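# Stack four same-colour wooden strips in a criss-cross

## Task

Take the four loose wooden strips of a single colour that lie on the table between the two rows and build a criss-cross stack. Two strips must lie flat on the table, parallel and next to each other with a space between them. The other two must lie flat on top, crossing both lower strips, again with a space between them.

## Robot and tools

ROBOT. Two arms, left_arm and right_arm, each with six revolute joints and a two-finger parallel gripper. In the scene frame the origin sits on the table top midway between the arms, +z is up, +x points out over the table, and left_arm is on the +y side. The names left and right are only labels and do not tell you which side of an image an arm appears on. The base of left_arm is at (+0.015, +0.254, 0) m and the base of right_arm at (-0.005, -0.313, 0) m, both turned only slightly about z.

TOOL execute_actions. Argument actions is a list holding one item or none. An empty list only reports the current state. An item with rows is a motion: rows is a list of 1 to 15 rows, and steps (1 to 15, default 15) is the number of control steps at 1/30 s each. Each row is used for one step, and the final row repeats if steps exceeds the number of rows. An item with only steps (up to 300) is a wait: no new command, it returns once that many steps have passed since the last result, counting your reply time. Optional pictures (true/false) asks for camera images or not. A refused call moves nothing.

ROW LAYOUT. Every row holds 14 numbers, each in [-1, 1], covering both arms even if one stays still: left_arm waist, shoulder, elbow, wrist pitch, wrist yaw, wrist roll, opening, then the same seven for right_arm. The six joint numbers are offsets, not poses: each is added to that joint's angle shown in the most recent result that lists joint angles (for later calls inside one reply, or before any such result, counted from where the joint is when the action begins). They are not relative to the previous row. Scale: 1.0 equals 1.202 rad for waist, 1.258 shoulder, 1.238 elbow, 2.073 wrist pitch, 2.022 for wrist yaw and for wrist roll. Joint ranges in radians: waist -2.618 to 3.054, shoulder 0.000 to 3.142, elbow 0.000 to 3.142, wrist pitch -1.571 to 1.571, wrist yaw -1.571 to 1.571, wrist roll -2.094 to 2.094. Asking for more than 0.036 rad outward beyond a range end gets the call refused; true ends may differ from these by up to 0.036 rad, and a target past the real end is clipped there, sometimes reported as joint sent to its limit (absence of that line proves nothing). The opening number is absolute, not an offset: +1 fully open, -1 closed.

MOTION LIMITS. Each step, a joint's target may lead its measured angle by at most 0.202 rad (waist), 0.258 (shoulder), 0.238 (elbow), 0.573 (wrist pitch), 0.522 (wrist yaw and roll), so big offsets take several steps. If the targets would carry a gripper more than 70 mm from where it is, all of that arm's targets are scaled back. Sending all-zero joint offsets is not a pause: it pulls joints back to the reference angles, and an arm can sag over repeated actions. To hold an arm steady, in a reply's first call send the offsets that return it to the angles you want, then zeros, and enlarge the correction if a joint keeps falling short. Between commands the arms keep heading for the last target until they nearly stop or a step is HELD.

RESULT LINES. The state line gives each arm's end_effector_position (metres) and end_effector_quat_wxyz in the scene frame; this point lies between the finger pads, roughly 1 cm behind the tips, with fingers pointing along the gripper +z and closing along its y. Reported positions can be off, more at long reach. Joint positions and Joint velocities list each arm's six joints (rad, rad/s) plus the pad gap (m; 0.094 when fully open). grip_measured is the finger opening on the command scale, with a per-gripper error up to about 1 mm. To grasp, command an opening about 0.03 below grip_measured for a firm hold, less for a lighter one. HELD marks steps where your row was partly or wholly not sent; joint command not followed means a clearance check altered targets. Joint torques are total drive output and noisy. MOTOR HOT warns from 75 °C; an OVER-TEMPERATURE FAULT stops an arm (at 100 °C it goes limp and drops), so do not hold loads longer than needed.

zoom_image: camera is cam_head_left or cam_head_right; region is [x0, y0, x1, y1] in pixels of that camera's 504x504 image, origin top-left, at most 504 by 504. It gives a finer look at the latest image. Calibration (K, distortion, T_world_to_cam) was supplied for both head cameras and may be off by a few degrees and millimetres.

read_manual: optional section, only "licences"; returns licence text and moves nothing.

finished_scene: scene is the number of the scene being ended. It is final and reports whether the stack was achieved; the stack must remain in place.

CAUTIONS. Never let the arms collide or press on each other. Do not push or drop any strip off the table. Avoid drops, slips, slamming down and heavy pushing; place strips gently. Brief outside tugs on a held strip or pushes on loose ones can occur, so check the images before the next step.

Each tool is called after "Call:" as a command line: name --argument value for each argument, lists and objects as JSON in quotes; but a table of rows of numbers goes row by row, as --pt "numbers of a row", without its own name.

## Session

Call:
execute_actions --actions '[]'

Scene clock: 0.00 s of 5550.00 s.
left_arm: end_effector_position=(+0.4254, -0.2699, +0.2528) grip_measured=+1.000 end_effector_quat_wxyz=(+0.756, +0.406, +0.499, -0.121) | right_arm: end_effector_position=(+0.5253, -0.4455, +0.1364) grip_measured=+1.000 end_effector_quat_wxyz=(+0.074, -0.556, +0.759, -0.330)
Joint positions: left_arm=[-0.854  2.287  1.603  0.859 -0.089  0.54   0.094] | right_arm=[-0.276  2.117  1.828 -0.68   0.36  -1.508  0.094]
Joint velocities: left_arm=[-0.017 -0.002 -0.012  0.007 -0.022 -0.037  0.   ] | right_arm=[-0.007 -0.002 -0.002  0.066  0.037  0.007  0.   ]
Joint torques (N m, as the arm reports them, + toward a larger angle): no reading

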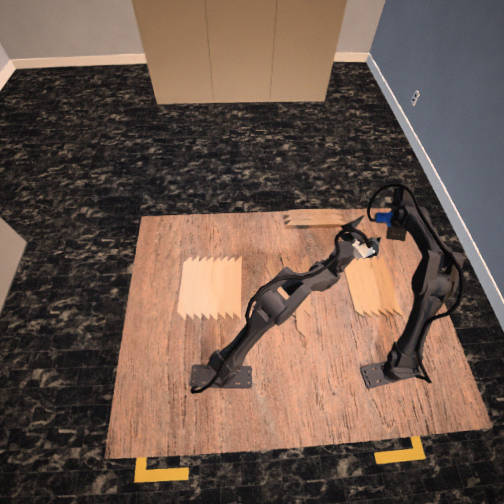

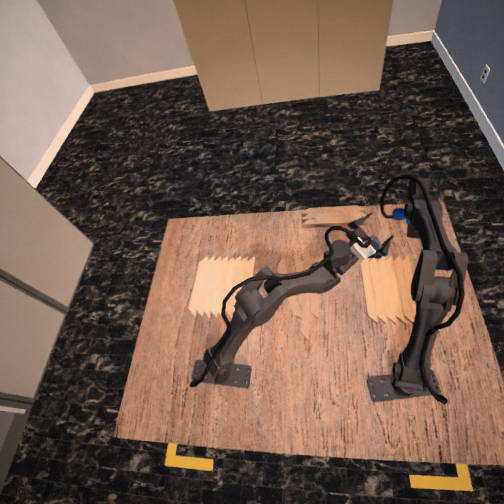

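Call:
execute_actions --actions '[{"rows":[[0.2,-0.292,0.078,0,0.044,-0.267,1, 0,-0.157,0,0,-0.178,0.815,1],[0.3,-0.292,0.078,0,0.044,-0.267,1, 0,-0.157,0,0,-0.178,0.815,1],[0.4,-0.292,0.078,0,0.044,-0.267,1, 0,-0.157,0,0,-0.178,0.815,1],[0.5,-0.292,0.078,0,0.044,-0.267,1, 0,-0.157,0,0,-0.178,0.815,1],[0.6,-0.292,0.078,0,0.044,-0.267,1, 0,-0.157,0,0,-0.178,0.815,1],[0.7,-0.292,0.078,0,0.044,-0.267,1, 0,-0.157,0,-0.1,-0.178,0.815,1],[0.794,-0.292,0.078,-0.1,0.044,-0.267,1, 0,-0.157,0,-0.2,-0.178,0.815,1],[0.794,-0.292,0.078,-0.1,0.044,-0.267,1, 0,-0.157,-0.05,-0.323,-0.178,0.815,1],[0.794,-0.292,0.078,-0.2,0.044,-0.267,1, 0,-0.157,-0.103,-0.323,-0.178,0.815,1],[0.794,-0.292,0.078,-0.2,0.044,-0.267,1, 0,-0.157,-0.103,-0.323,-0.178,0.815,1],[0.794,-0.292,0.078,-0.3,0.044,-0.267,1, 0,-0.157,-0.103,-0.323,-0.178,0.815,1],[0.794,-0.292,0.078,-0.3,0.044,-0.267,1, 0,-0.157,-0.103,-0.323,-0.178,0.815,1],[0.794,-0.292,0.078,-0.4,0.044,-0.267,1, 0,-0.157,-0.103,-0.323,-0.178,0.815,1],[0.794,-0.292,0.078,-0.4,0.044,-0.267,1, 0,-0.157,-0.103,-0.323,-0.178,0.815,1],[0.794,-0.292,0.078,-1,0.044,-0.267,1, 0,-0.157,-0.103,-0.323,-0.178,0.815,1]],"steps":15}]' --pictures false

Call:
execute_actions --actions '[{"steps":45}]'

Call:
zoom_image --camera "cam_head_left" --region '[240, 240, 360, 360]'

Call:
zoom_image --camera "cam_head_right" --region '[250, 240, 370, 360]'

Scene clock: 18.83 s of 5550.00 s.
left_arm: end_effector_position=(+0.5324, -0.0840, +0.3893) grip_measured=+1.000 end_effector_quat_wxyz=(+0.749, +0.226, +0.603, -0.158) | right_arm: end_effector_position=(+0.4086, -0.3734, +0.1479) grip_measured=+1.000 end_effector_quat_wxyz=(+0.121, -0.084, +0.988, -0.044)
Joint positions: left_arm=[-0.508  1.965  1.662  0.475 -0.02   0.155  0.094] | right_arm=[-0.277  1.894  1.731 -1.152  0.034 -0.307  0.094]
Joint velocities: left_arm=[ 1.238 -0.549  0.252 -1.648  0.007 -0.593  0.   ] | right_arm=[-0.007  0.173 -0.476 -1.473 -0.183  2.777  0.   ]
Joint torques (N m, as the arm reports them, + toward a larger angle): left_arm=[  0.41 -11.82   7.35   1.48   0.06  -0.02] | right_arm=[  0.2  -10.15   7.94   0.68  -0.02   0.02]
Steps of this call (steps 1 to 90: nothing new was sent; then 15.33 s passed at rest; steps 91 to 105: all 15 steps of this action). Readings (joint positions):
91: left_arm=[-0.849 2.280 1.603 0.854 -0.082 0.515] | right_arm=[-0.277 2.106 1.824 -0.680 0.321 -1.447]
92: left_arm=[-0.843 2.272 1.603 0.845 -0.075 0.485] | right_arm=[-0.278 2.088 1.816 -0.685 0.274 -1.372]
94: left_arm=[-0.818 2.243 1.603 0.839 -0.064 0.430] | right_arm=[-0.277 2.037 1.812 -0.692 0.191 -1.205]
98: left_arm=[-0.745 2.155 1.603 0.817 -0.050 0.333] | right_arm=[-0.277 1.925 1.825 -0.811 0.087 -0.837]
105: the state above

Scene clock: 20.33 s of 5550.00 s.
left_arm: end_effector_position=(+0.4086, +0.2693, +0.1198) grip_measured=+1.000 end_effector_quat_wxyz=(+0.062, -0.012, +0.998, +0.006) | right_arm: end_effector_position=(+0.3575, -0.3616, +0.1235) grip_measured=+1.000 end_effector_quat_wxyz=(+0.007, +0.133, +0.991, -0.003)
Joint positions: left_arm=[ 0.11   1.922  1.681 -1.205 -0.009  0.008  0.094] | right_arm=[-0.277  1.92   1.701 -1.338  0.006  0.133  0.094]
Joint velocities: left_arm=[-0.002 -0.002 -0.002  0.007 -0.007 -0.037  0.   ] | right_arm=[-0.007 -0.012  0.007  0.022 -0.007 -0.051  0.   ]
Joint torques (N m, as the arm reports them, + toward a larger angle): left_arm=[ -0.9  -11.66   7.27   0.42   0.06  -0.03] | right_arm=[  0.15 -11.2    7.41  -0.03  -0.02   0.07]
Steps of this call (steps 1 to 45: the robot went on to your last target). Readings (joint positions):
1: left_arm=[-0.464 1.948 1.670 0.422 -0.019 0.139] | right_arm=[-0.277 1.901 1.717 -1.196 0.029 -0.219]
2: left_arm=[-0.421 1.936 1.676 0.373 -0.019 0.125] | right_arm=[-0.277 1.908 1.709 -1.232 0.025 -0.148]
4: left_arm=[-0.338 1.923 1.681 0.278 -0.018 0.103] | right_arm=[-0.277 1.919 1.701 -1.280 0.019 -0.046]
8: left_arm=[-0.185 1.922 1.681 0.070 -0.016 0.073] | right_arm=[-0.277 1.920 1.701 -1.318 0.012 0.060]
45: the state above

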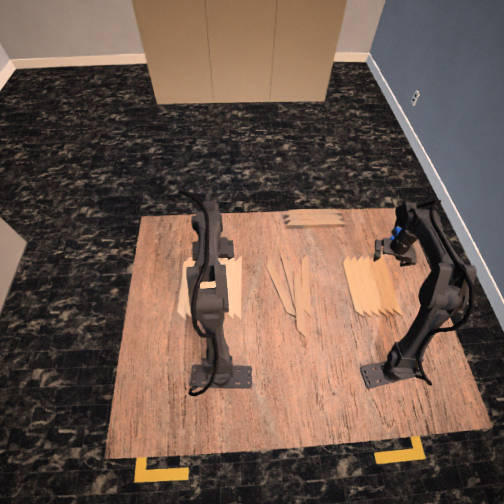

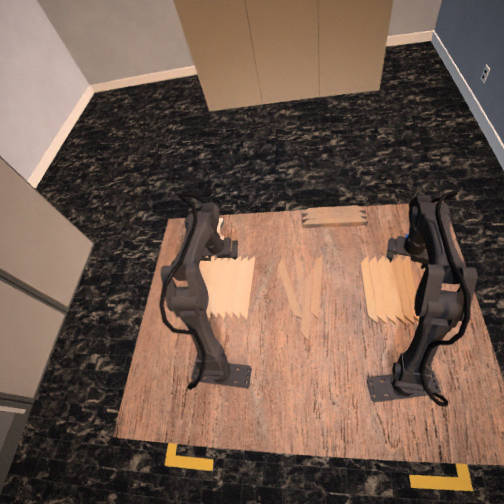

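Region (240, 240, 360, 360) of cam_head_left's 504x504 image, scaled by 4.200, with more detail than that image has.

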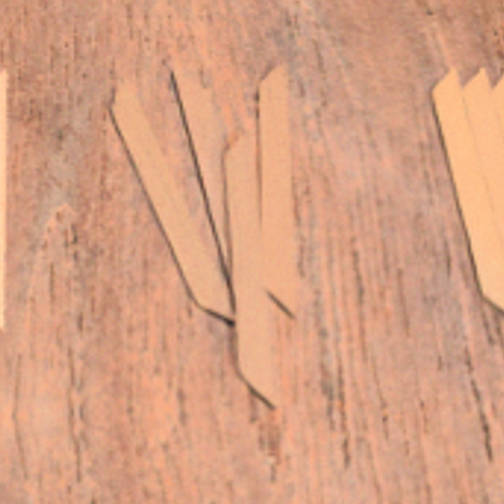

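Region (250, 240, 370, 360) of cam_head_right's 504x504 image, scaled by 4.200, with more detail than that image has.

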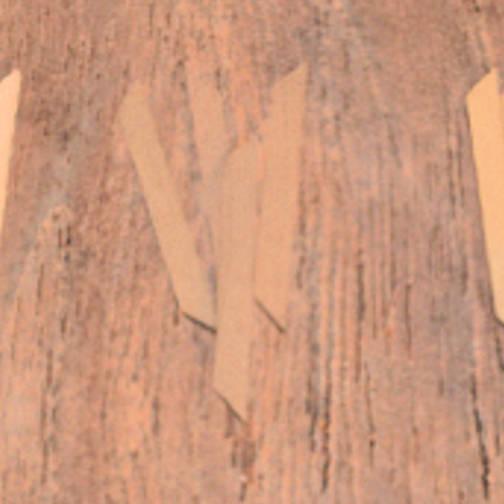

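Call:
execute_actions --actions '[{"rows":[[0,0,0,0,0,0,1, 0.05,0,0,0,0,0.03,0.2],[0,0,0,0,0,0,1, 0.11,0.01,0,0.005,0,0.06,0.2],[0,0,0,0,0,0,1, 0.18,0.02,0,0.01,0,0.09,0.2],[0,0,0,0,0,0,1, 0.25,0.03,0,0.015,0,0.12,0.2],[0,0,0,0,0,0,1, 0.32,0.04,0,0.02,0,0.15,0.2],[0,0,0,0,0,0,1, 0.39,0.05,0,0.025,0,0.18,0.2],[0,0,0,0,0,0,1, 0.46,0.06,0,0.03,0,0.21,0.2],[0,0,0,0,0,0,1, 0.53,0.07,0,0.04,0,0.24,0.2],[0,0,0,0,0,0,1, 0.59,0.08,-0.01,0.05,0,0.27,0.2],[0,0,0,0,0,0,1, 0.65,0.09,-0.025,0.06,0,0.3,0.2],[0,0,0,0,0,0,1, 0.7,0.1,-0.04,0.075,0,0.33,0.2],[0,0,0,0,0,0,1, 0.74,0.11,-0.055,0.09,0,0.36,0.2],[0,0,0,0,0,0,1, 0.77,0.11,-0.07,0.1,0,0.39,0.2],[0,0,0,0,0,0,1, 0.79,0.11,-0.085,0.11,0,0.39,0.2],[0,0,0,0,0,0,1, 0.8,0.11,-0.098,0.122,0,0.39,0.2]],"steps":15}]' --pictures false

Call:
execute_actions --actions '[{"steps":25}]'

Call:
zoom_image --camera "cam_head_left" --region '[240, 240, 360, 360]'

Call:
zoom_image --camera "cam_head_right" --region '[250, 240, 370, 360]'

Scene clock: 44.90 s of 5550.00 s.
left_arm: end_effector_position=(+0.4085, +0.2693, +0.1197) grip_measured=+1.000 end_effector_quat_wxyz=(+0.062, -0.012, +0.998, +0.006) | right_arm: end_effector_position=(+0.3081, -0.0801, +0.0658) grip_measured=+0.203 end_effector_quat_wxyz=(+0.007, +0.037, +0.999, -0.002)
Joint positions: left_arm=[ 0.11   1.922  1.681 -1.205 -0.009  0.008  0.094] | right_arm=[ 0.497  2.039  1.64  -1.162  0.011  0.715  0.057]
Joint velocities: left_arm=[ 0.007 -0.032 -0.007 -0.051 -0.022 -0.037  0.   ] | right_arm=[ 1.697  0.198 -0.549  0.593 -0.022  1.15   0.001]
Joint torques (N m, as the arm reports them, + toward a larger angle): left_arm=[ -0.04 -11.44   5.81   0.53  -0.03   0.03] | right_arm=[  0.32 -12.05   6.16  -0.13   0.01   0.04]
Steps of this call (steps 1 to 15: the robot went on to your last target; steps 16 to 90: nothing new was sent; then 21.07 s passed at rest; steps 91 to 105: all 15 steps of this action). Readings (joint positions):
91: left_arm=[0.110 1.922 1.681 -1.205 -0.009 0.008] | right_arm=[-0.272 1.920 1.701 -1.338 0.009 0.142]
92: left_arm=[0.110 1.922 1.681 -1.205 -0.009 0.008] | right_arm=[-0.256 1.920 1.701 -1.338 0.014 0.162]
94: left_arm=[0.110 1.922 1.681 -1.205 -0.009 0.008] | right_arm=[-0.176 1.922 1.701 -1.332 0.024 0.221]
98: left_arm=[0.110 1.922 1.681 -1.205 -0.009 0.008] | right_arm=[0.068 1.956 1.701 -1.296 0.021 0.383]
105: the state above

Scene clock: 45.73 s of 5550.00 s.
left_arm: end_effector_position=(+0.4085, +0.2693, +0.1197) grip_measured=+1.000 end_effector_quat_wxyz=(+0.062, -0.012, +0.998, +0.006) | right_arm: end_effector_position=(+0.2585, -0.0249, +0.0452) grip_measured=+0.203 end_effector_quat_wxyz=(+0.000, +0.044, +0.999, +0.003)
Joint positions: left_arm=[ 0.11   1.922  1.681 -1.205 -0.009  0.008  0.094] | right_arm=[ 0.682  2.06   1.587 -1.094 -0.003  0.914  0.057]
Joint velocities: left_arm=[ 0.002  0.017 -0.012 -0.007 -0.022  0.022  0.   ] | right_arm=[-0.002 -0.002 -0.007 -0.022 -0.022 -0.095 -0.001]
Joint torques (N m, as the arm reports them, + toward a larger angle): left_arm=[ -0.05 -11.45   5.82   0.53  -0.03   0.03] | right_arm=[  0.2  -12.49   6.66   0.12   0.11   0.06]
Steps of this call (steps 1 to 25: the robot went on to your last target). Readings (joint positions):
1: left_arm=[0.110 1.922 1.681 -1.205 -0.009 0.008] | right_arm=[0.559 2.045 1.622 -1.144 0.010 0.751]
2: left_arm=[0.110 1.922 1.681 -1.205 -0.009 0.008] | right_arm=[0.617 2.051 1.609 -1.130 0.007 0.783]
4: left_arm=[0.110 1.922 1.681 -1.205 -0.009 0.008] | right_arm=[0.704 2.059 1.593 -1.113 -0.006 0.830]
8: left_arm=[0.110 1.922 1.681 -1.205 -0.009 0.008] | right_arm=[0.724 2.060 1.587 -1.103 -0.016 0.879]
25: the state above

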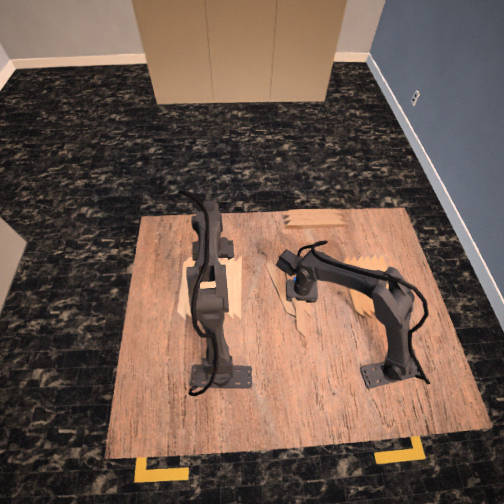

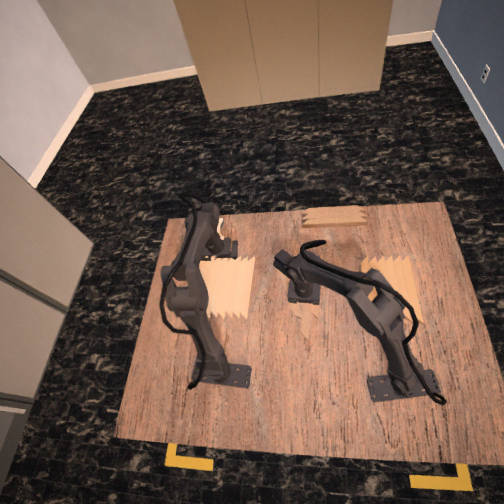

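Region (240, 240, 360, 360) of cam_head_left's 504x504 image, scaled by 4.200, with more detail than that image has.

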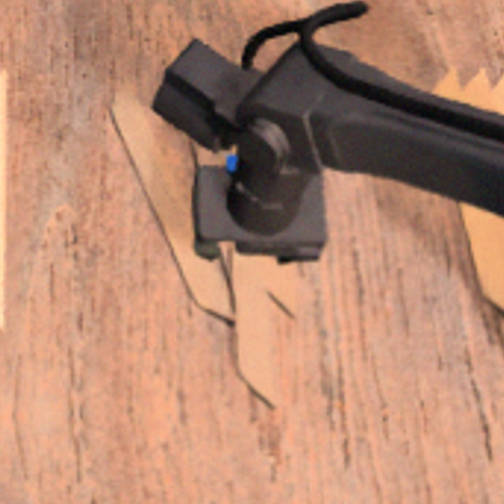

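Region (250, 240, 370, 360) of cam_head_right's 504x504 image, scaled by 4.200, with more detail than that image has.

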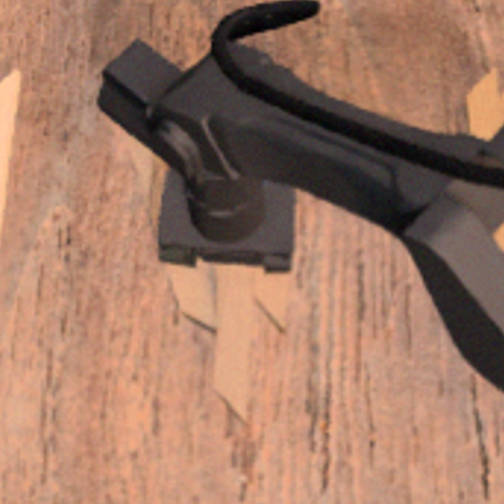

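Call:
execute_actions --actions '[{"rows":[[0,0,0,0,0,0,1, 0,0,-0.015,0.008,0,0,0.2],[0,0,0,0,0,0,1, 0,0,-0.024,0.015,0,0,0.2],[0,0,0,0,0,0,1, 0,0,-0.033,0.022,0,0,0.2],[0,0,0,0,0,0,1, 0,0,-0.042,0.028,0,0,0.2],[0,0,0,0,0,0,1, 0,0,-0.05,0.034,0,0,0.2],[0,0,0,0,0,0,1, 0,0,-0.057,0.038,0,0,0.2]],"steps":12}]' --pictures false

Call:
execute_actions --actions '[{"rows":[[0,0,0,0,0,0,1, 0,0,-0.014,0.008,0,0,0.2],[0,0,0,0,0,0,1, 0,0,-0.024,0.015,0,0,0.2]],"steps":8}]' --pictures false

Call:
execute_actions --actions '[{"rows":[[0,0,0,0,0,0,1, 0,0,-0.014,0.005,0,0,0.2],[0,0,0,0,0,0,1, 0,0,-0.022,0.01,0,0,0.2]],"steps":8}]' --pictures false

Scene clock: 59.40 s of 5550.00 s.
left_arm: end_effector_position=(+0.4085, +0.2693, +0.1197) grip_measured=+1.000 end_effector_quat_wxyz=(+0.062, -0.012, +0.998, +0.006) | right_arm: end_effector_position=(+0.2554, -0.0282, +0.0305) grip_measured=+0.203 end_effector_quat_wxyz=(-0.000, +0.044, +0.999, +0.002)
Joint positions: left_arm=[ 0.11   1.922  1.681 -1.205 -0.009  0.008  0.094] | right_arm=[ 0.682  2.06   1.527 -1.036 -0.003  0.915  0.057]
Joint velocities: left_arm=[-0.002 -0.002 -0.017 -0.081  0.037 -0.037  0.   ] | right_arm=[-0.007 -0.012 -0.022 -0.022 -0.066 -0.007 -0.001]
Joint torques (N m, as the arm reports them, + toward a larger angle): left_arm=[ -0.04 -11.43   5.82   0.52  -0.03   0.03] | right_arm=[ -0.09 -12.36   6.4    0.1    0.    -0.01]
Steps of this call (steps 1 to 15: the robot went on to your last target; steps 16 to 90: nothing new was sent; then 10.27 s passed at rest; steps 91 to 102: all 12 steps of this action). Readings (joint positions):
91: left_arm=[0.110 1.922 1.681 -1.205 -0.009 0.008] | right_arm=[0.682 2.060 1.587 -1.093 -0.003 0.915]
92: left_arm=[0.110 1.922 1.681 -1.205 -0.009 0.008] | right_arm=[0.682 2.060 1.585 -1.088 -0.003 0.915]
94: left_arm=[0.110 1.922 1.681 -1.205 -0.009 0.008] | right_arm=[0.682 2.060 1.572 -1.072 -0.003 0.915]
98: left_arm=[0.110 1.922 1.681 -1.205 -0.009 0.008] | right_arm=[0.682 2.060 1.533 -1.045 -0.003 0.915]
102: the state above

Scene clock: 59.67 s of 5550.00 s.
left_arm: end_effector_position=(+0.4085, +0.2693, +0.1197) grip_measured=+1.000 end_effector_quat_wxyz=(+0.062, -0.012, +0.998, +0.006) | right_arm: end_effector_position=(+0.2559, -0.0276, +0.0276) grip_measured=+0.203 end_effector_quat_wxyz=(+0.002, +0.044, +0.999, +0.004)
Joint positions: left_arm=[ 0.11   1.922  1.681 -1.205 -0.009  0.008  0.094] | right_arm=[ 0.682  2.06   1.515 -1.017 -0.003  0.915  0.057]
Joint velocities: left_arm=[ 0.007 -0.002 -0.007 -0.051 -0.066  0.037  0.   ] | right_arm=[ 0.012 -0.002  0.012  0.051 -0.022  0.007  0.   ]
Joint torques (N m, as the arm reports them, + toward a larger angle): left_arm=[ -0.05 -11.42   5.81   0.52  -0.03   0.04] | right_arm=[ -0.03 -12.16   5.73   0.13   0.04  -0.01]
Steps of this call (steps 1 to 8: all 8 steps of this action). Readings (joint positions):
1: left_arm=[0.110 1.922 1.681 -1.205 -0.009 0.008] | right_arm=[0.682 2.060 1.527 -1.033 -0.003 0.915]
2: left_arm=[0.110 1.922 1.681 -1.205 -0.009 0.008] | right_arm=[0.682 2.060 1.524 -1.029 -0.003 0.915]
4: left_arm=[0.110 1.922 1.681 -1.205 -0.009 0.008] | right_arm=[0.682 2.060 1.518 -1.021 -0.003 0.915]
8: the state above

Scene clock: 59.93 s of 5550.00 s.
left_arm: end_effector_position=(+0.4085, +0.2693, +0.1197) grip_measured=+1.000 end_effector_quat_wxyz=(+0.062, -0.012, +0.998, +0.006) | right_arm: end_effector_position=(+0.2559, -0.0277, +0.0273) grip_measured=+0.203 end_effector_quat_wxyz=(+0.002, +0.044, +0.999, +0.004)
Joint positions: left_arm=[ 0.11   1.922  1.681 -1.205 -0.009  0.008  0.094] | right_arm=[ 0.682  2.06   1.514 -1.016 -0.003  0.915  0.057]
Joint velocities: left_arm=[-0.007 -0.012 -0.002 -0.051  0.037  0.022  0.   ] | right_arm=[ 0.012 -0.022  0.007 -0.037 -0.007 -0.007  0.   ]
Joint torques (N m, as the arm reports them, + toward a larger angle): left_arm=[ -0.05 -11.43   5.82   0.52  -0.03   0.03] | right_arm=[ -0.02 -12.25   4.81   0.24   0.04   0.02]
Steps of this call (steps 1 to 8: all 8 steps of this action). Readings (joint positions):
1: left_arm=[0.110 1.922 1.681 -1.205 -0.009 0.008] | right_arm=[0.682 2.060 1.515 -1.017 -0.003 0.915]
2: left_arm=[0.110 1.922 1.681 -1.205 -0.009 0.008] | right_arm=[0.682 2.060 1.515 -1.017 -0.003 0.915]
4: left_arm=[0.110 1.922 1.681 -1.205 -0.009 0.008] | right_arm=[0.682 2.060 1.514 -1.016 -0.003 0.915]
8: the state above

Call:
execute_actions --actions '[{"rows":[[0,0,0,0,0,0,1, 0,0,0.012,-0.005,0,0,0.2],[0,0,0,0,0,0,1, 0,0,0.012,-0.005,0,0,0.2],[0,0,0,0,0,0,1, 0,0,0.012,-0.005,0,0,0.1],[0,0,0,0,0,0,1, 0,0,0.012,-0.005,0,0,0],[0,0,0,0,0,0,1, 0,0,0.012,-0.005,0,0,-0.1],[0,0,0,0,0,0,1, 0,0,0.012,-0.005,0,0,-0.2],[0,0,0,0,0,0,1, 0,0,0.012,-0.005,0,0,-0.3],[0,0,0,0,0,0,1, 0,0,0.012,-0.005,0,0,-0.38],[0,0,0,0,0,0,1, 0,0,0.012,-0.005,0,0,-0.46]],"steps":15}]' --pictures false

Scene clock: 66.93 s of 5550.00 s.
left_arm: end_effector_position=(+0.4085, +0.2693, +0.1197) grip_measured=+1.000 end_effector_quat_wxyz=(+0.062, -0.012, +0.998, +0.006) | right_arm: end_effector_position=(+0.2553, -0.0279, +0.0276) grip_measured=-0.434 end_effector_quat_wxyz=(+0.000, +0.044, +0.999, +0.004)
Joint positions: left_arm=[ 0.11   1.922  1.681 -1.205 -0.009  0.008  0.094] | right_arm=[ 0.682  2.06   1.515 -1.02  -0.004  0.915  0.027]
Joint velocities: left_arm=[-0.012  0.002 -0.017 -0.007 -0.007  0.007  0.   ] | right_arm=[-0.002 -0.002 -0.022 -0.095  0.007  0.022  0.001]
Joint torques (N m, as the arm reports them, + toward a larger angle): left_arm=[ -0.05 -11.44   5.82   0.52  -0.03   0.03] | right_arm=[ -0.04 -12.33   8.39   0.02   0.04   0.01]
Steps of this call (steps 1 to 15: the robot went on to your last target; steps 16 to 90: nothing new was sent; then 3.50 s passed at rest; steps 91 to 105: all 15 steps of this action). Readings (joint positions):
91: left_arm=[0.110 1.922 1.681 -1.205 -0.009 0.008] | right_arm=[0.682 2.060 1.514 -1.016 -0.003 0.915]
92: left_arm=[0.110 1.922 1.681 -1.205 -0.009 0.008] | right_arm=[0.682 2.060 1.514 -1.016 -0.003 0.915]
94: left_arm=[0.110 1.922 1.681 -1.205 -0.009 0.008] | right_arm=[0.682 2.060 1.514 -1.016 -0.003 0.915]
98: left_arm=[0.110 1.922 1.681 -1.205 -0.009 0.008] | right_arm=[0.682 2.060 1.515 -1.020 -0.003 0.915]
105: the state above

Call:
execute_actions --actions '[{"rows":[[0,0,0,0,0,0,1, 0,-0.01,0.03,-0.02,0,0,-0.465],[0,0,0,0,0,0,1, 0,-0.02,0.05,-0.04,0,0,-0.465],[0,0,0,0,0,0,1, 0,-0.03,0.07,-0.06,0,0,-0.465],[0,0,0,0,0,0,1, 0,-0.045,0.09,-0.08,0,0,-0.465],[0,0,0,0,0,0,1, 0,-0.06,0.11,-0.1,0,0,-0.465],[0,0,0,0,0,0,1, -0.04,-0.075,0.13,-0.12,0,-0.02,-0.465],[0,0,0,0,0,0,1, -0.1,-0.09,0.15,-0.14,0,-0.06,-0.465],[0,0,0,0,0,0,1, -0.17,-0.09,0.15,-0.15,0,-0.1,-0.465],[0,0,0,0,0,0,1, -0.24,-0.09,0.15,-0.15,0,-0.14,-0.465],[0,0,0,0,0,0,1, -0.31,-0.09,0.15,-0.15,0,-0.18,-0.465],[0,0,0,0,0,0,1, -0.38,-0.09,0.15,-0.15,0,-0.22,-0.465],[0,0,0,0,0,0,1, -0.45,-0.09,0.15,-0.15,0,-0.26,-0.465],[0,0,0,0,0,0,1, -0.52,-0.09,0.15,-0.15,0,-0.3,-0.465],[0,0,0,0,0,0,1, -0.59,-0.09,0.15,-0.15,0,-0.34,-0.465],[0,0,0,0,0,0,1, -0.66,-0.09,0.15,-0.15,0,-0.38,-0.465]],"steps":15}]' --pictures false

Call:
execute_actions --actions '[{"steps":25}]'

Call:
zoom_image --camera "cam_head_left" --region '[250, 240, 350, 340]'

Call:
zoom_image --camera "cam_head_right" --region '[260, 245, 360, 345]'

Scene clock: 83.23 s of 5550.00 s.
left_arm: end_effector_position=(+0.4085, +0.2693, +0.1197) grip_measured=+1.000 end_effector_quat_wxyz=(+0.062, -0.012, +0.998, +0.006) | right_arm: end_effector_position=(+0.3488, -0.1597, +0.1094) grip_measured=-0.434 end_effector_quat_wxyz=(+0.021, +0.044, +0.999, +0.022)
Joint positions: left_arm=[ 0.11   1.922  1.681 -1.205 -0.009  0.008  0.094] | right_arm=[ 0.251  1.957  1.694 -1.251 -0.022  0.484  0.027]
Joint velocities: left_arm=[-0.012  0.012 -0.007 -0.007  0.051 -0.037  0.   ] | right_arm=[-1.863  0.022  0.002 -0.168  0.11  -1.927 -0.001]
Joint torques (N m, as the arm reports them, + toward a larger angle): left_arm=[ -0.03 -11.45   5.81   0.53  -0.03   0.03] | right_arm=[ -0.2  -12.41   8.11  -0.24   0.11  -0.01]
Steps of this call (steps 1 to 15: the robot went on to your last target; steps 16 to 90: nothing new was sent; then 12.80 s passed at rest; steps 91 to 105: all 15 steps of this action). Readings (joint positions):
91: left_arm=[0.110 1.922 1.681 -1.205 -0.009 0.008] | right_arm=[0.682 2.060 1.519 -1.024 -0.004 0.915]
92: left_arm=[0.110 1.922 1.681 -1.205 -0.009 0.008] | right_arm=[0.682 2.060 1.526 -1.035 -0.004 0.915]
94: left_arm=[0.110 1.922 1.681 -1.205 -0.009 0.008] | right_arm=[0.682 2.058 1.558 -1.080 -0.004 0.915]
98: left_arm=[0.110 1.922 1.681 -1.205 -0.009 0.008] | right_arm=[0.642 2.013 1.645 -1.183 -0.020 0.865]
105: the state above

Scene clock: 84.07 s of 5550.00 s.
left_arm: end_effector_position=(+0.4085, +0.2693, +0.1197) grip_measured=+1.000 end_effector_quat_wxyz=(+0.062, -0.012, +0.998, +0.006) | right_arm: end_effector_position=(+0.3635, -0.2989, +0.1090) grip_measured=-0.434 end_effector_quat_wxyz=(-0.005, +0.060, +0.998, -0.000)
Joint positions: left_arm=[ 0.11   1.922  1.681 -1.205 -0.009  0.008  0.094] | right_arm=[-0.11   1.957  1.694 -1.318 -0.001  0.155  0.027]
Joint velocities: left_arm=[-0.007 -0.002 -0.022 -0.022 -0.022  0.051  0.   ] | right_arm=[ 0.007 -0.002  0.002 -0.022  0.051 -0.051  0.   ]
Joint torques (N m, as the arm reports them, + toward a larger angle): left_arm=[ -0.05 -11.44   5.8    0.52  -0.03   0.03] | right_arm=[ -0.09 -12.38   7.98  -0.07   0.04  -0.05]
Steps of this call (steps 1 to 25: the robot went on to your last target). Readings (joint positions):
1: left_arm=[0.110 1.922 1.681 -1.205 -0.009 0.008] | right_arm=[0.184 1.957 1.694 -1.256 -0.021 0.424]
2: left_arm=[0.110 1.922 1.681 -1.205 -0.009 0.008] | right_arm=[0.117 1.957 1.694 -1.261 -0.019 0.376]
4: left_arm=[0.110 1.922 1.681 -1.205 -0.009 0.008] | right_arm=[-0.018 1.957 1.694 -1.267 -0.015 0.299]
8: left_arm=[0.110 1.922 1.681 -1.205 -0.009 0.008] | right_arm=[-0.163 1.957 1.694 -1.289 0.015 0.216]
25: the state above

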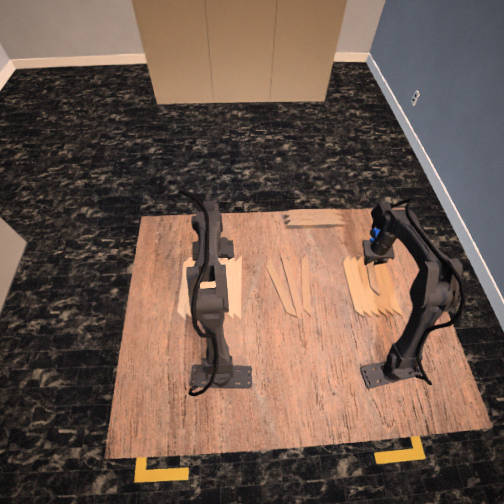

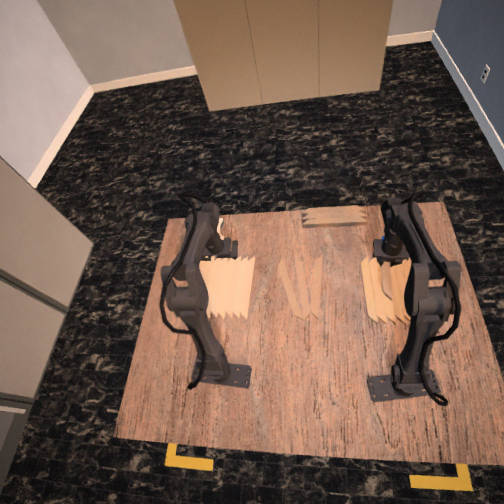

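Region (250, 240, 350, 340) of cam_head_left's 504x504 image, scaled by 5.040, with more detail than that image has.

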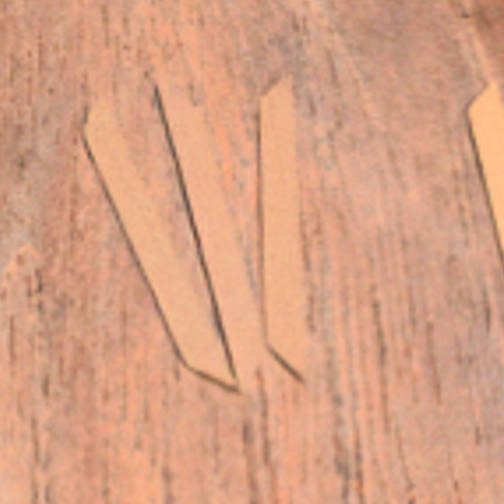

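Region (260, 245, 360, 345) of cam_head_right's 504x504 image, scaled by 5.040, with more detail than that image has.

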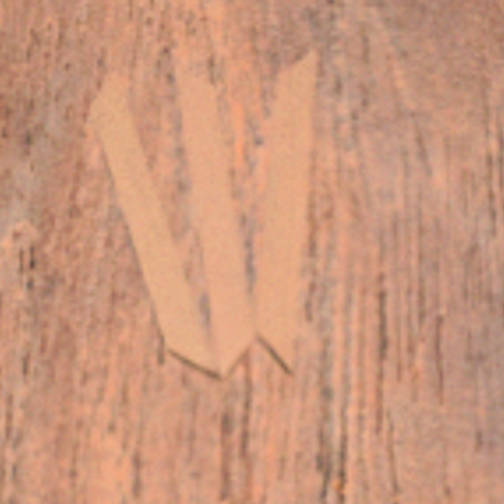

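Call:
execute_actions --actions '[{"rows":[[-0.03,0,0,0,0,-0.03,0.1, 0,0,0,0,0,0,-0.465],[-0.07,0.01,0,0,0,-0.07,0.1, 0,0,0,0,0,0,-0.465],[-0.12,0.02,0.01,0,0,-0.11,0.1, 0,0,0,0,0,0,-0.465],[-0.17,0.035,0.02,0,0,-0.15,0.1, 0,0,0,0,0,0,-0.465],[-0.22,0.05,0.025,0,0,-0.19,0.1, 0,0,0,0,0,0,-0.465],[-0.27,0.065,0.025,0,0,-0.23,0.1, 0,0,0,0,0,0,-0.465],[-0.315,0.08,0.025,0.005,0,-0.27,0.1, 0,0,0,0,0,0,-0.465],[-0.355,0.095,0.025,0.01,0,-0.31,0.1, 0,0,0,0,0,0,-0.465],[-0.39,0.11,0.025,0.015,0,-0.35,0.1, 0,0,0,0,0,0,-0.465],[-0.415,0.125,0.025,0.02,0,-0.39,0.1, 0,0,0,0,0,0,-0.465],[-0.435,0.14,0.025,0.025,0,-0.403,0.1, 0,0,0,0,0,0,-0.465],[-0.448,0.152,0.025,0.03,0,-0.403,0.1, 0,0,0,0,0,0,-0.465],[-0.457,0.162,0.025,0.035,0,-0.403,0.1, 0,0,0,0,0,0,-0.465],[-0.457,0.172,0.025,0.04,0,-0.403,0.1, 0,0,0,0,0,0,-0.465]],"steps":15}]' --pictures false

Call:
execute_actions --actions '[{"steps":18}]'

Call:
zoom_image --camera "cam_head_right" --region '[240, 220, 360, 340]'

Scene clock: 110.97 s of 5550.00 s.
left_arm: end_effector_position=(+0.3600, +0.0435, +0.0426) grip_measured=+0.103 end_effector_quat_wxyz=(-0.007, -0.066, +0.998, +0.003) | right_arm: end_effector_position=(+0.3634, -0.2989, +0.1090) grip_measured=-0.434 end_effector_quat_wxyz=(-0.005, +0.059, +0.998, -0.000)
Joint positions: left_arm=[-0.471  2.134  1.691 -1.143  0.004 -0.681  0.052] | right_arm=[-0.11   1.957  1.694 -1.318 -0.001  0.153  0.027]
Joint velocities: left_arm=[-0.344  0.418  0.002  0.125  0.139 -0.711  0.   ] | right_arm=[ 0.012  0.007 -0.007 -0.037  0.022  0.051 -0.001]
Joint torques (N m, as the arm reports them, + toward a larger angle): left_arm=[  4.65 -15.02   6.97   0.25  -0.34  -0.06] | right_arm=[  0.04 -11.45   7.43   0.04   0.02   0.04]
Steps of this call (steps 1 to 30: the robot went on to your last target; steps 31 to 90: nothing new was sent; then 23.40 s passed at rest; steps 91 to 105: all 15 steps of this action). Readings (joint positions):
91: left_arm=[0.108 1.922 1.681 -1.205 -0.009 -0.001] | right_arm=[-0.110 1.957 1.694 -1.318 -0.001 0.153]
92: left_arm=[0.099 1.922 1.681 -1.205 -0.012 -0.024] | right_arm=[-0.110 1.957 1.694 -1.318 -0.001 0.153]
94: left_arm=[0.046 1.928 1.682 -1.205 -0.021 -0.103] | right_arm=[-0.110 1.957 1.694 -1.318 -0.001 0.153]
98: left_arm=[-0.165 1.983 1.691 -1.193 -0.022 -0.308] | right_arm=[-0.110 1.957 1.694 -1.318 -0.001 0.153]
105: the state above

Scene clock: 111.57 s of 5550.00 s.
left_arm: end_effector_position=(+0.3673, +0.0525, +0.0358) grip_measured=+0.103 end_effector_quat_wxyz=(-0.009, -0.138, +0.990, +0.005) | right_arm: end_effector_position=(+0.3634, -0.2989, +0.1090) grip_measured=-0.434 end_effector_quat_wxyz=(-0.005, +0.059, +0.998, -0.000)
Joint positions: left_arm=[-0.443  2.152  1.691 -1.131  0.003 -0.797  0.052] | right_arm=[-0.11   1.957  1.694 -1.318 -0.001  0.153  0.027]
Joint velocities: left_arm=[ 0.007  0.002 -0.007  0.022 -0.022  0.037  0.001] | right_arm=[ 0.012 -0.012  0.012 -0.007  0.022 -0.081 -0.001]
Joint torques (N m, as the arm reports them, + toward a larger angle): left_arm=[  0.32 -14.36   6.99   0.31  -0.15  -0.04] | right_arm=[  0.1  -11.49   7.53   0.05   0.03   0.01]
Steps of this call (steps 1 to 18: the robot went on to your last target). Readings (joint positions):
1: left_arm=[-0.477 2.146 1.691 -1.140 0.007 -0.705] | right_arm=[-0.110 1.957 1.694 -1.318 -0.001 0.153]
2: left_arm=[-0.476 2.152 1.691 -1.138 0.007 -0.723] | right_arm=[-0.110 1.957 1.694 -1.318 -0.001 0.153]
4: left_arm=[-0.464 2.153 1.691 -1.137 0.007 -0.750] | right_arm=[-0.110 1.957 1.694 -1.318 -0.001 0.153]
8: left_arm=[-0.444 2.152 1.691 -1.132 0.004 -0.780] | right_arm=[-0.110 1.957 1.694 -1.318 -0.001 0.153]
18: the state above

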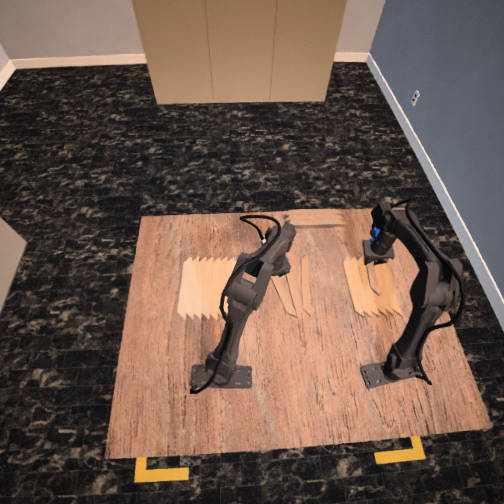

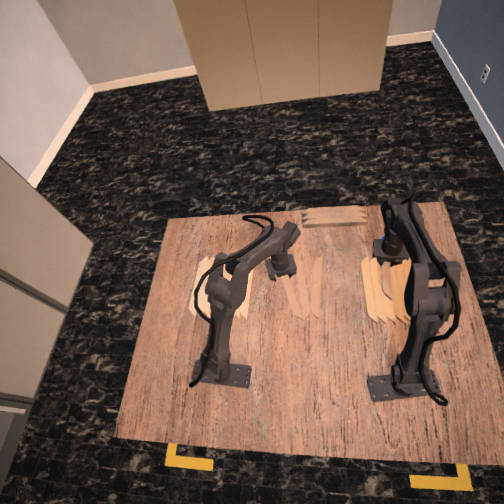

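Region (240, 220, 360, 340) of cam_head_right's 504x504 image, scaled by 4.200, with more detail than that image has.

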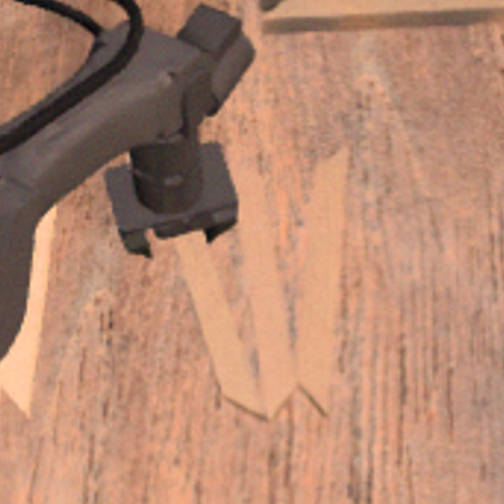

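Call:
execute_actions --actions '[{"rows":[[0,0,0,0.012,0,0,0.32, 0,0,0,0,0,0,-0.465],[0,0,0,0.012,0,0,0.32, 0,0,0,0,0,0,-0.465],[0,0,0,0.012,0,0,0.32, 0,0,0,0,0,0,-0.465],[0,0,-0.015,0.016,0,0,0.32, 0,0,0,0,0,0,-0.465],[0,0,-0.024,0.021,0,0,0.32, 0,0,0,0,0,0,-0.465],[0,0,-0.033,0.026,0,0,0.32, 0,0,0,0,0,0,-0.465],[0,0,-0.042,0.032,0,0,0.32, 0,0,0,0,0,0,-0.465],[0,0,-0.05,0.037,0,0,0.32, 0,0,0,0,0,0,-0.465],[0,0,-0.056,0.042,0,0,0.32, 0,0,0,0,0,0,-0.465]],"steps":15}]' --pictures false

Call:
execute_actions --actions '[{"rows":[[0,0,-0.014,0.004,0,0,0.32, 0,0,0,0,0,0,-0.465],[0,0,-0.022,0.008,0,0,0.32, 0,0,0,0,0,0,-0.465]],"steps":8}]' --pictures false

Scene clock: 123.03 s of 5550.00 s.
left_arm: end_effector_position=(+0.3667, +0.0529, +0.0219) grip_measured=+0.317 end_effector_quat_wxyz=(-0.004, -0.139, +0.990, +0.002) | right_arm: end_effector_position=(+0.3634, -0.2989, +0.1090) grip_measured=-0.434 end_effector_quat_wxyz=(-0.005, +0.059, +0.998, -0.000)
Joint positions: left_arm=[-0.443  2.152  1.635 -1.063  0.003 -0.799  0.062] | right_arm=[-0.11   1.957  1.694 -1.318 -0.001  0.153  0.027]
Joint velocities: left_arm=[-0.007 -0.002 -0.012  0.081  0.037 -0.037  0.002] | right_arm=[ 0.002  0.002  0.002  0.007 -0.051 -0.037 -0.001]
Joint torques (N m, as the arm reports them, + toward a larger angle): left_arm=[ -0.03 -13.02   4.36   0.3   -0.03   0.05] | right_arm=[ -0.02 -11.42   7.46   0.06   0.01   0.01]
Steps of this call (steps 1 to 15: the robot went on to your last target; steps 16 to 90: nothing new was sent; then 7.97 s passed at rest; steps 91 to 105: all 15 steps of this action). Readings (joint positions):
91: left_arm=[-0.443 2.152 1.691 -1.129 0.003 -0.799] | right_arm=[-0.110 1.957 1.694 -1.318 -0.001 0.153]
92: left_arm=[-0.443 2.152 1.691 -1.126 0.003 -0.799] | right_arm=[-0.110 1.957 1.694 -1.318 -0.001 0.153]
94: left_arm=[-0.443 2.152 1.691 -1.120 0.003 -0.799] | right_arm=[-0.110 1.957 1.694 -1.318 -0.001 0.153]
98: left_arm=[-0.443 2.152 1.667 -1.089 0.003 -0.799] | right_arm=[-0.110 1.957 1.694 -1.318 -0.001 0.153]
105: the state above

Scene clock: 123.30 s of 5550.00 s.
left_arm: end_effector_position=(+0.3671, +0.0527, +0.0212) grip_measured=+0.317 end_effector_quat_wxyz=(-0.003, -0.139, +0.990, +0.001) | right_arm: end_effector_position=(+0.3634, -0.2989, +0.1090) grip_measured=-0.434 end_effector_quat_wxyz=(-0.005, +0.059, +0.998, -0.000)
Joint positions: left_arm=[-0.443  2.152  1.632 -1.057  0.003 -0.799  0.062] | right_arm=[-0.11   1.957  1.694 -1.318 -0.001  0.153  0.027]
Joint velocities: left_arm=[-0.012 -0.002  0.007 -0.037 -0.037  0.037 -0.   ] | right_arm=[-0.007  0.017  0.002 -0.007 -0.081  0.022  0.001]
Joint torques (N m, as the arm reports them, + toward a larger angle): left_arm=[ -0.04 -13.07   3.48   0.38  -0.02   0.03] | right_arm=[  0.01 -11.58   7.44   0.04   0.02   0.  ]
Steps of this call (steps 1 to 8: all 8 steps of this action). Readings (joint positions):
1: left_arm=[-0.443 2.152 1.635 -1.061 0.003 -0.799] | right_arm=[-0.110 1.957 1.694 -1.318 -0.001 0.153]
2: left_arm=[-0.443 2.152 1.633 -1.060 0.003 -0.799] | right_arm=[-0.110 1.957 1.694 -1.318 -0.001 0.153]
4: left_arm=[-0.443 2.152 1.632 -1.058 0.003 -0.799] | right_arm=[-0.110 1.957 1.694 -1.318 -0.001 0.153]
8: the state above

Call:
execute_actions --actions '[{"rows":[[0,0,0.014,0,0,0,0.3, 0,0,0,0,0,0,-0.465],[0,0,0.014,0,0,0,0.2, 0,0,0,0,0,0,-0.465],[0,0,0.014,0,0,0,0.1, 0,0,0,0,0,0,-0.465],[0,0,0.014,0,0,0,0.0, 0,0,0,0,0,0,-0.465],[0,0,0.014,0,0,0,-0.1, 0,0,0,0,0,0,-0.465],[0,0,0.014,0,0,0,-0.2, 0,0,0,0,0,0,-0.465],[0,0,0.014,0,0,0,-0.3, 0,0,0,0,0,0,-0.465],[0,0,0.014,0,0,0,-0.38, 0,0,0,0,0,0,-0.465],[0,0,0.014,0,0,0,-0.465, 0,0,0,0,0,0,-0.465]],"steps":15}]' --pictures false

Call:
execute_actions --actions '[{"rows":[[0,0,0.02,-0.006,0,0,-0.465, 0,0,0,0,0,0,-0.465],[0,0,0.025,-0.008,0,0,-0.465, 0,0,0,0,0,0,-0.465],[0.005,0,0.025,-0.008,0,0,-0.465, 0,0,0,0,0,0,-0.465],[0.01,0,0.025,-0.008,0,0.02,-0.465, 0,0,0,0,0,0,-0.465],[0.015,0,0.025,-0.008,0,0.04,-0.465, 0,0,0,0,0,0,-0.465],[0.02,0,0.025,-0.008,0,0.06,-0.465, 0,0,0,0,0,0,-0.465],[0.025,0,0.025,-0.008,0,0.085,-0.465, 0,0,0,0,0,0,-0.465],[0.029,0,0.025,-0.008,0,0.11,-0.465, 0,0,0,0,0,0,-0.465],[0.029,0,0.025,-0.008,0,0.135,-0.465, 0,0,0,0,0,0,-0.465],[0.029,0,0.025,-0.008,0,0.16,-0.465, 0,0,0,0,0,0,-0.465],[0.029,0,0.025,-0.008,0,0.185,-0.465, 0,0,0,0,0,0,-0.465],[0.029,0,0.025,-0.008,0,0.21,-0.465, 0,0,0,0,0,0,-0.465],[0.029,0,0.025,-0.008,0,0.226,-0.465, 0,0,0,0,0,0,-0.465]],"steps":15}]' --pictures false

Call:
execute_actions --actions '[{"steps":14}]'

Call:
zoom_image --camera "cam_head_right" --region '[240, 220, 360, 340]'

Scene clock: 139.33 s of 5550.00 s.
left_arm: end_effector_position=(+0.3671, +0.0521, +0.0212) grip_measured=-0.429 end_effector_quat_wxyz=(-0.004, -0.139, +0.990, -0.001) | right_arm: end_effector_position=(+0.3634, -0.2989, +0.1090) grip_measured=-0.434 end_effector_quat_wxyz=(-0.005, +0.059, +0.998, -0.000)
Joint positions: left_arm=[-0.443  2.152  1.632 -1.056  0.005 -0.799  0.027] | right_arm=[-0.11   1.957  1.694 -1.318 -0.001  0.153  0.027]
Joint velocities: left_arm=[-0.007 -0.002 -0.017 -0.037 -0.051 -0.022 -0.   ] | right_arm=[-0.017 -0.022 -0.002  0.007  0.007 -0.007 -0.   ]
Joint torques (N m, as the arm reports them, + toward a larger angle): left_arm=[ -0.06 -13.07   6.69   0.24  -0.05   0.03] | right_arm=[ -0.03 -11.44   7.42   0.03   0.02   0.03]
Steps of this call (steps 1 to 15: the robot went on to your last target; steps 16 to 90: nothing new was sent; then 12.53 s passed at rest; steps 91 to 105: all 15 steps of this action). Readings (joint positions):
91: left_arm=[-0.443 2.152 1.632 -1.057 0.003 -0.799] | right_arm=[-0.110 1.957 1.694 -1.318 -0.001 0.153]
92: left_arm=[-0.443 2.152 1.632 -1.057 0.004 -0.799] | right_arm=[-0.110 1.957 1.694 -1.318 -0.001 0.153]
94: left_arm=[-0.443 2.152 1.632 -1.056 0.005 -0.799] | right_arm=[-0.110 1.957 1.694 -1.318 -0.001 0.153]
98: left_arm=[-0.443 2.152 1.632 -1.056 0.005 -0.799] | right_arm=[-0.110 1.957 1.694 -1.318 -0.001 0.153]
105: the state above

Scene clock: 139.83 s of 5550.00 s.
left_arm: end_effector_position=(+0.3714, +0.0627, +0.0212) grip_measured=-0.428 end_effector_quat_wxyz=(-0.006, +0.018, +1.000, -0.000) | right_arm: end_effector_position=(+0.3634, -0.2989, +0.1090) grip_measured=-0.434 end_effector_quat_wxyz=(-0.005, +0.059, +0.998, -0.000)
Joint positions: left_arm=[-0.414  2.152  1.632 -1.061  0.006 -0.456  0.027] | right_arm=[-0.11   1.957  1.694 -1.318 -0.001  0.153  0.027]
Joint velocities: left_arm=[-0.002  0.002  0.017 -0.022  0.007  0.755  0.   ] | right_arm=[-0.012 -0.002  0.002 -0.037  0.022  0.037 -0.   ]
Joint torques (N m, as the arm reports them, + toward a larger angle): left_arm=[  0.48 -13.08   7.7    0.13  -0.02   0.08] | right_arm=[  0.   -11.53   7.41   0.03   0.01   0.03]
Steps of this call (steps 1 to 15: all 15 steps of this action). Readings (joint positions):
1: left_arm=[-0.443 2.152 1.632 -1.057 0.005 -0.799] | right_arm=[-0.110 1.957 1.694 -1.318 -0.001 0.153]
2: left_arm=[-0.443 2.152 1.632 -1.057 0.005 -0.799] | right_arm=[-0.110 1.957 1.694 -1.318 -0.001 0.153]
4: left_arm=[-0.443 2.152 1.632 -1.059 0.005 -0.793] | right_arm=[-0.110 1.957 1.694 -1.318 -0.001 0.153]
8: left_arm=[-0.434 2.152 1.632 -1.061 0.006 -0.709] | right_arm=[-0.110 1.957 1.694 -1.318 -0.001 0.153]
15: the state above

Scene clock: 140.30 s of 5550.00 s.
left_arm: end_effector_position=(+0.3713, +0.0628, +0.0212) grip_measured=-0.428 end_effector_quat_wxyz=(-0.006, +0.069, +0.998, -0.000) | right_arm: end_effector_position=(+0.3634, -0.2989, +0.1090) grip_measured=-0.434 end_effector_quat_wxyz=(-0.005, +0.059, +0.998, -0.000)
Joint positions: left_arm=[-0.414  2.152  1.632 -1.062  0.006 -0.354  0.027] | right_arm=[-0.11   1.957  1.694 -1.318 -0.001  0.153  0.027]
Joint velocities: left_arm=[ 0.017 -0.007 -0.027 -0.007 -0.051  0.11  -0.001] | right_arm=[-0.002  0.002  0.002 -0.051  0.051  0.037  0.001]
Joint torques (N m, as the arm reports them, + toward a larger angle): left_arm=[  0.51 -13.07   7.72   0.13  -0.03   0.1 ] | right_arm=[  0.03 -11.56   7.41   0.05   0.    -0.01]
Steps of this call (steps 1 to 14: the robot went on to your last target). Readings (joint positions):
1: left_arm=[-0.414 2.152 1.632 -1.061 0.006 -0.434] | right_arm=[-0.110 1.957 1.694 -1.318 -0.001 0.153]
2: left_arm=[-0.414 2.152 1.632 -1.062 0.006 -0.417] | right_arm=[-0.110 1.957 1.694 -1.318 -0.001 0.153]
4: left_arm=[-0.414 2.152 1.632 -1.062 0.006 -0.392] | right_arm=[-0.110 1.957 1.694 -1.318 -0.001 0.153]
8: left_arm=[-0.414 2.152 1.632 -1.062 0.006 -0.367] | right_arm=[-0.110 1.957 1.694 -1.318 -0.001 0.153]
14: the state above

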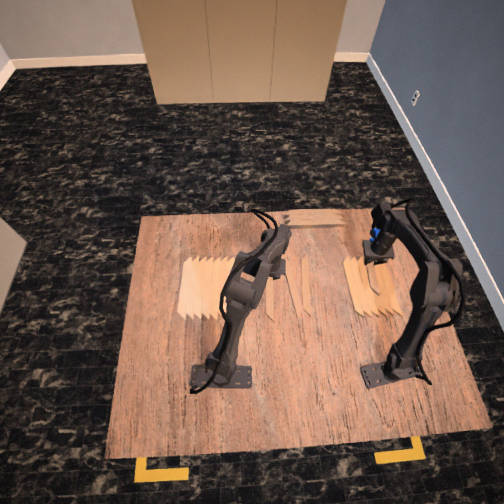

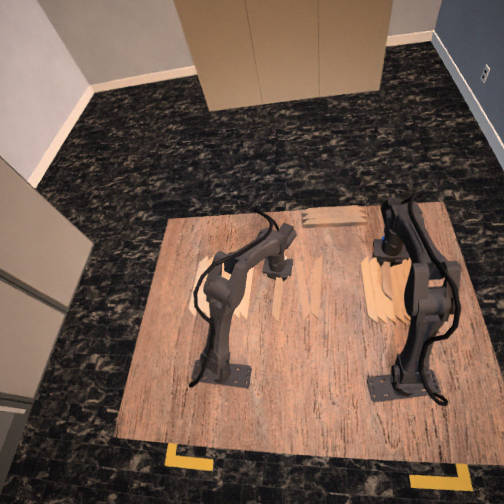

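Region (240, 220, 360, 340) of cam_head_right's 504x504 image, scaled by 4.200, with more detail than that image has.

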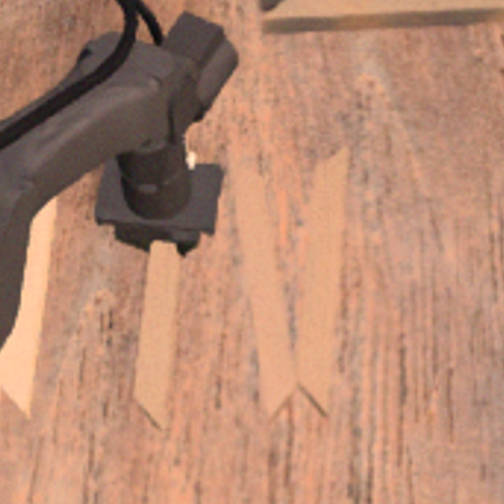

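Call:
execute_actions --actions '[{"rows":[[0,0,0,0,0,0,-0.4, 0,0,0,0,0,0,-0.465],[0,0,0,0,0,0,-0.3, 0,0,0,0,0,0,-0.465],[0,0,0,0,0,0,-0.1, 0,0,0,0,0,0,-0.465],[0,0,0,0,0,0,-0.1, 0,0,0,0,0,0,-0.465],[0,0,0,0,0,0,-0.1, 0,0,0,0,0,0,-0.465],[0,0,0.03,-0.006,0,0,-0.1, 0,0,0,0,0,0,-0.465],[0,0,0.045,-0.014,0,0,-0.1, 0,0,0,0,0,0,-0.465],[0,0,0.06,-0.022,0,0,-0.1, 0,0,0,0,0,0,-0.465],[0,0,0.075,-0.03,0,0,-0.1, 0,0,0,0,0,0,-0.465],[0,0,0.088,-0.037,0,0,-0.1, 0,0,0,0,0,0,-0.465]],"steps":15}]' --pictures false

Call:
execute_actions --actions '[{"rows":[[-0.015,0,0.015,0,0,-0.03,0.2, 0,0,0,0,0,0,-0.465],[-0.035,0,0.015,0,0,-0.06,0.2, 0,0,0,0,0,0,-0.465],[-0.055,0,0.015,0,0,-0.09,0.2, 0,0,0,0,0,0,-0.465],[-0.075,0,0.015,0,0,-0.12,0.2, 0,0,0,0,0,0,-0.465],[-0.095,0,0.015,0,0,-0.15,0.2, 0,0,0,0,0,0,-0.465],[-0.115,0,0.015,0,0,-0.18,0.2, 0,0,0,0,0,0,-0.465],[-0.132,0,0.015,0,0,-0.21,0.2, 0,0,0,0,0,0,-0.465],[-0.147,0,0.015,0,0,-0.236,0.2, 0,0,0,0,0,0,-0.465],[-0.159,0,0.015,0,0,-0.236,0.2, 0,0,0,0,0,0,-0.465],[-0.168,0,0.015,0,0,-0.236,0.2, 0,0,0,0,0,0,-0.465],[-0.175,0,0.015,0,0,-0.236,0.2, 0,0,0,0,0,0,-0.465],[-0.181,0,0.015,0,0,-0.236,0.2, 0,0,0,0,0,0,-0.465]],"steps":15}]' --pictures false

Call:
execute_actions --actions '[{"steps":12}]'

Call:
zoom_image --camera "cam_head_right" --region '[240, 220, 360, 340]'

Scene clock: 172.20 s of 5550.00 s.
left_arm: end_effector_position=(+0.3847, +0.0556, +0.0421) grip_measured=-0.103 end_effector_quat_wxyz=(+0.011, +0.071, +0.997, -0.008) | right_arm: end_effector_position=(+0.3634, -0.2989, +0.1090) grip_measured=-0.434 end_effector_quat_wxyz=(-0.005, +0.059, +0.998, -0.000)
Joint positions: left_arm=[-0.414  2.155  1.722 -1.111  0.006 -0.35   0.042] | right_arm=[-0.11   1.957  1.694 -1.318 -0.001  0.153  0.027]
Joint velocities: left_arm=[0.007 0.007 0.012 0.007 0.007 0.139 0.001] | right_arm=[-0.002 -0.022  0.002 -0.051  0.066  0.007 -0.001]
Joint torques (N m, as the arm reports them, + toward a larger angle): left_arm=[ -0.06 -13.64   7.05   0.13  -0.02   0.  ] | right_arm=[ -0.06 -11.46   7.52   0.04   0.02   0.  ]
Steps of this call (steps 1 to 30: the robot went on to your last target; steps 31 to 90: nothing new was sent; then 28.40 s passed at rest; steps 91 to 105: all 15 steps of this action). Readings (joint positions):
91: left_arm=[-0.414 2.152 1.632 -1.062 0.006 -0.350] | right_arm=[-0.110 1.957 1.694 -1.318 -0.001 0.153]
92: left_arm=[-0.414 2.152 1.632 -1.062 0.006 -0.350] | right_arm=[-0.110 1.957 1.694 -1.318 -0.001 0.153]
94: left_arm=[-0.414 2.152 1.632 -1.062 0.006 -0.350] | right_arm=[-0.110 1.957 1.694 -1.318 -0.001 0.153]
98: left_arm=[-0.414 2.154 1.647 -1.078 0.006 -0.350] | right_arm=[-0.110 1.957 1.694 -1.318 -0.001 0.153]
105: the state above

Scene clock: 172.70 s of 5550.00 s.
left_arm: end_effector_position=(+0.3285, -0.0245, +0.0421) grip_measured=+0.197 end_effector_quat_wxyz=(+0.005, -0.027, +1.000, -0.014) | right_arm: end_effector_position=(+0.3634, -0.2989, +0.1090) grip_measured=-0.434 end_effector_quat_wxyz=(-0.005, +0.059, +0.998, -0.000)
Joint positions: left_arm=[-0.645  2.155  1.722 -1.111  0.013 -0.777  0.056] | right_arm=[-0.11   1.957  1.694 -1.318 -0.001  0.153  0.027]
Joint velocities: left_arm=[-0.012 -0.007  0.002 -0.037 -0.022 -0.3    0.   ] | right_arm=[-0.002  0.002 -0.007 -0.11   0.022 -0.051  0.   ]
Joint torques (N m, as the arm reports them, + toward a larger angle): left_arm=[  1.12 -13.28   6.96   0.33  -0.13  -0.04] | right_arm=[  0.03 -11.45   7.4    0.08   0.01   0.02]
Steps of this call (steps 1 to 15: all 15 steps of this action). Readings (joint positions):
1: left_arm=[-0.415 2.155 1.722 -1.111 0.006 -0.359] | right_arm=[-0.110 1.957 1.694 -1.318 -0.001 0.153]
2: left_arm=[-0.418 2.155 1.722 -1.111 0.005 -0.378] | right_arm=[-0.110 1.957 1.694 -1.318 -0.001 0.153]
4: left_arm=[-0.437 2.155 1.722 -1.111 0.004 -0.440] | right_arm=[-0.110 1.957 1.694 -1.318 -0.001 0.153]
8: left_arm=[-0.532 2.155 1.722 -1.111 0.003 -0.619] | right_arm=[-0.110 1.957 1.694 -1.318 -0.001 0.153]
15: the state above

Scene clock: 173.10 s of 5550.00 s.
left_arm: end_effector_position=(+0.3296, -0.0234, +0.0421) grip_measured=+0.197 end_effector_quat_wxyz=(+0.005, -0.048, +0.999, -0.014) | right_arm: end_effector_position=(+0.3634, -0.2989, +0.1090) grip_measured=-0.434 end_effector_quat_wxyz=(-0.005, +0.059, +0.998, -0.000)
Joint positions: left_arm=[-0.641  2.155  1.722 -1.111  0.013 -0.817  0.056] | right_arm=[-0.11   1.957  1.694 -1.318 -0.001  0.153  0.027]
Joint velocities: left_arm=[ 0.002 -0.012 -0.002 -0.022 -0.037 -0.051  0.001] | right_arm=[-0.012 -0.002  0.002 -0.007 -0.037 -0.022  0.001]
Joint torques (N m, as the arm reports them, + toward a larger angle): left_arm=[  0.8  -13.26   6.95   0.33  -0.1   -0.02] | right_arm=[  0.06 -11.53   7.41   0.03   0.02   0.01]
Steps of this call (steps 1 to 12: the robot went on to your last target). Readings (joint positions):
1: left_arm=[-0.645 2.155 1.722 -1.111 0.013 -0.785] | right_arm=[-0.110 1.957 1.694 -1.318 -0.001 0.153]
2: left_arm=[-0.643 2.155 1.722 -1.111 0.013 -0.793] | right_arm=[-0.110 1.957 1.694 -1.318 -0.001 0.153]
4: left_arm=[-0.641 2.155 1.722 -1.111 0.013 -0.803] | right_arm=[-0.110 1.957 1.694 -1.318 -0.001 0.153]
8: left_arm=[-0.641 2.155 1.722 -1.111 0.013 -0.813] | right_arm=[-0.110 1.957 1.694 -1.318 -0.001 0.153]
12: the state above

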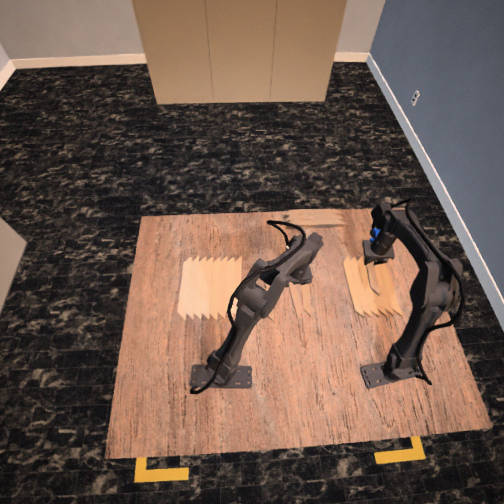

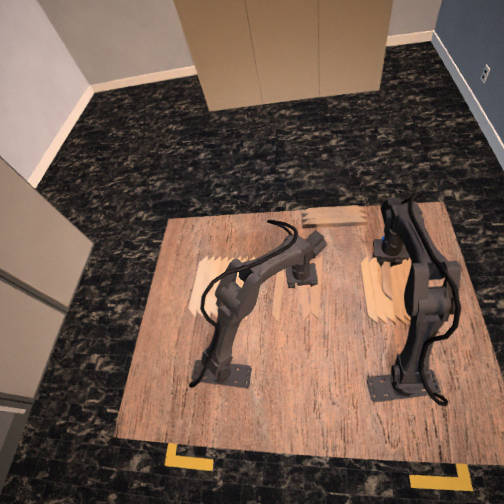

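Region (240, 220, 360, 340) of cam_head_right's 504x504 image, scaled by 4.200, with more detail than that image has.

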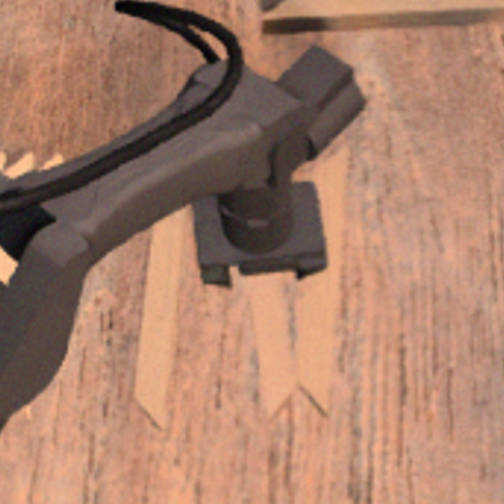

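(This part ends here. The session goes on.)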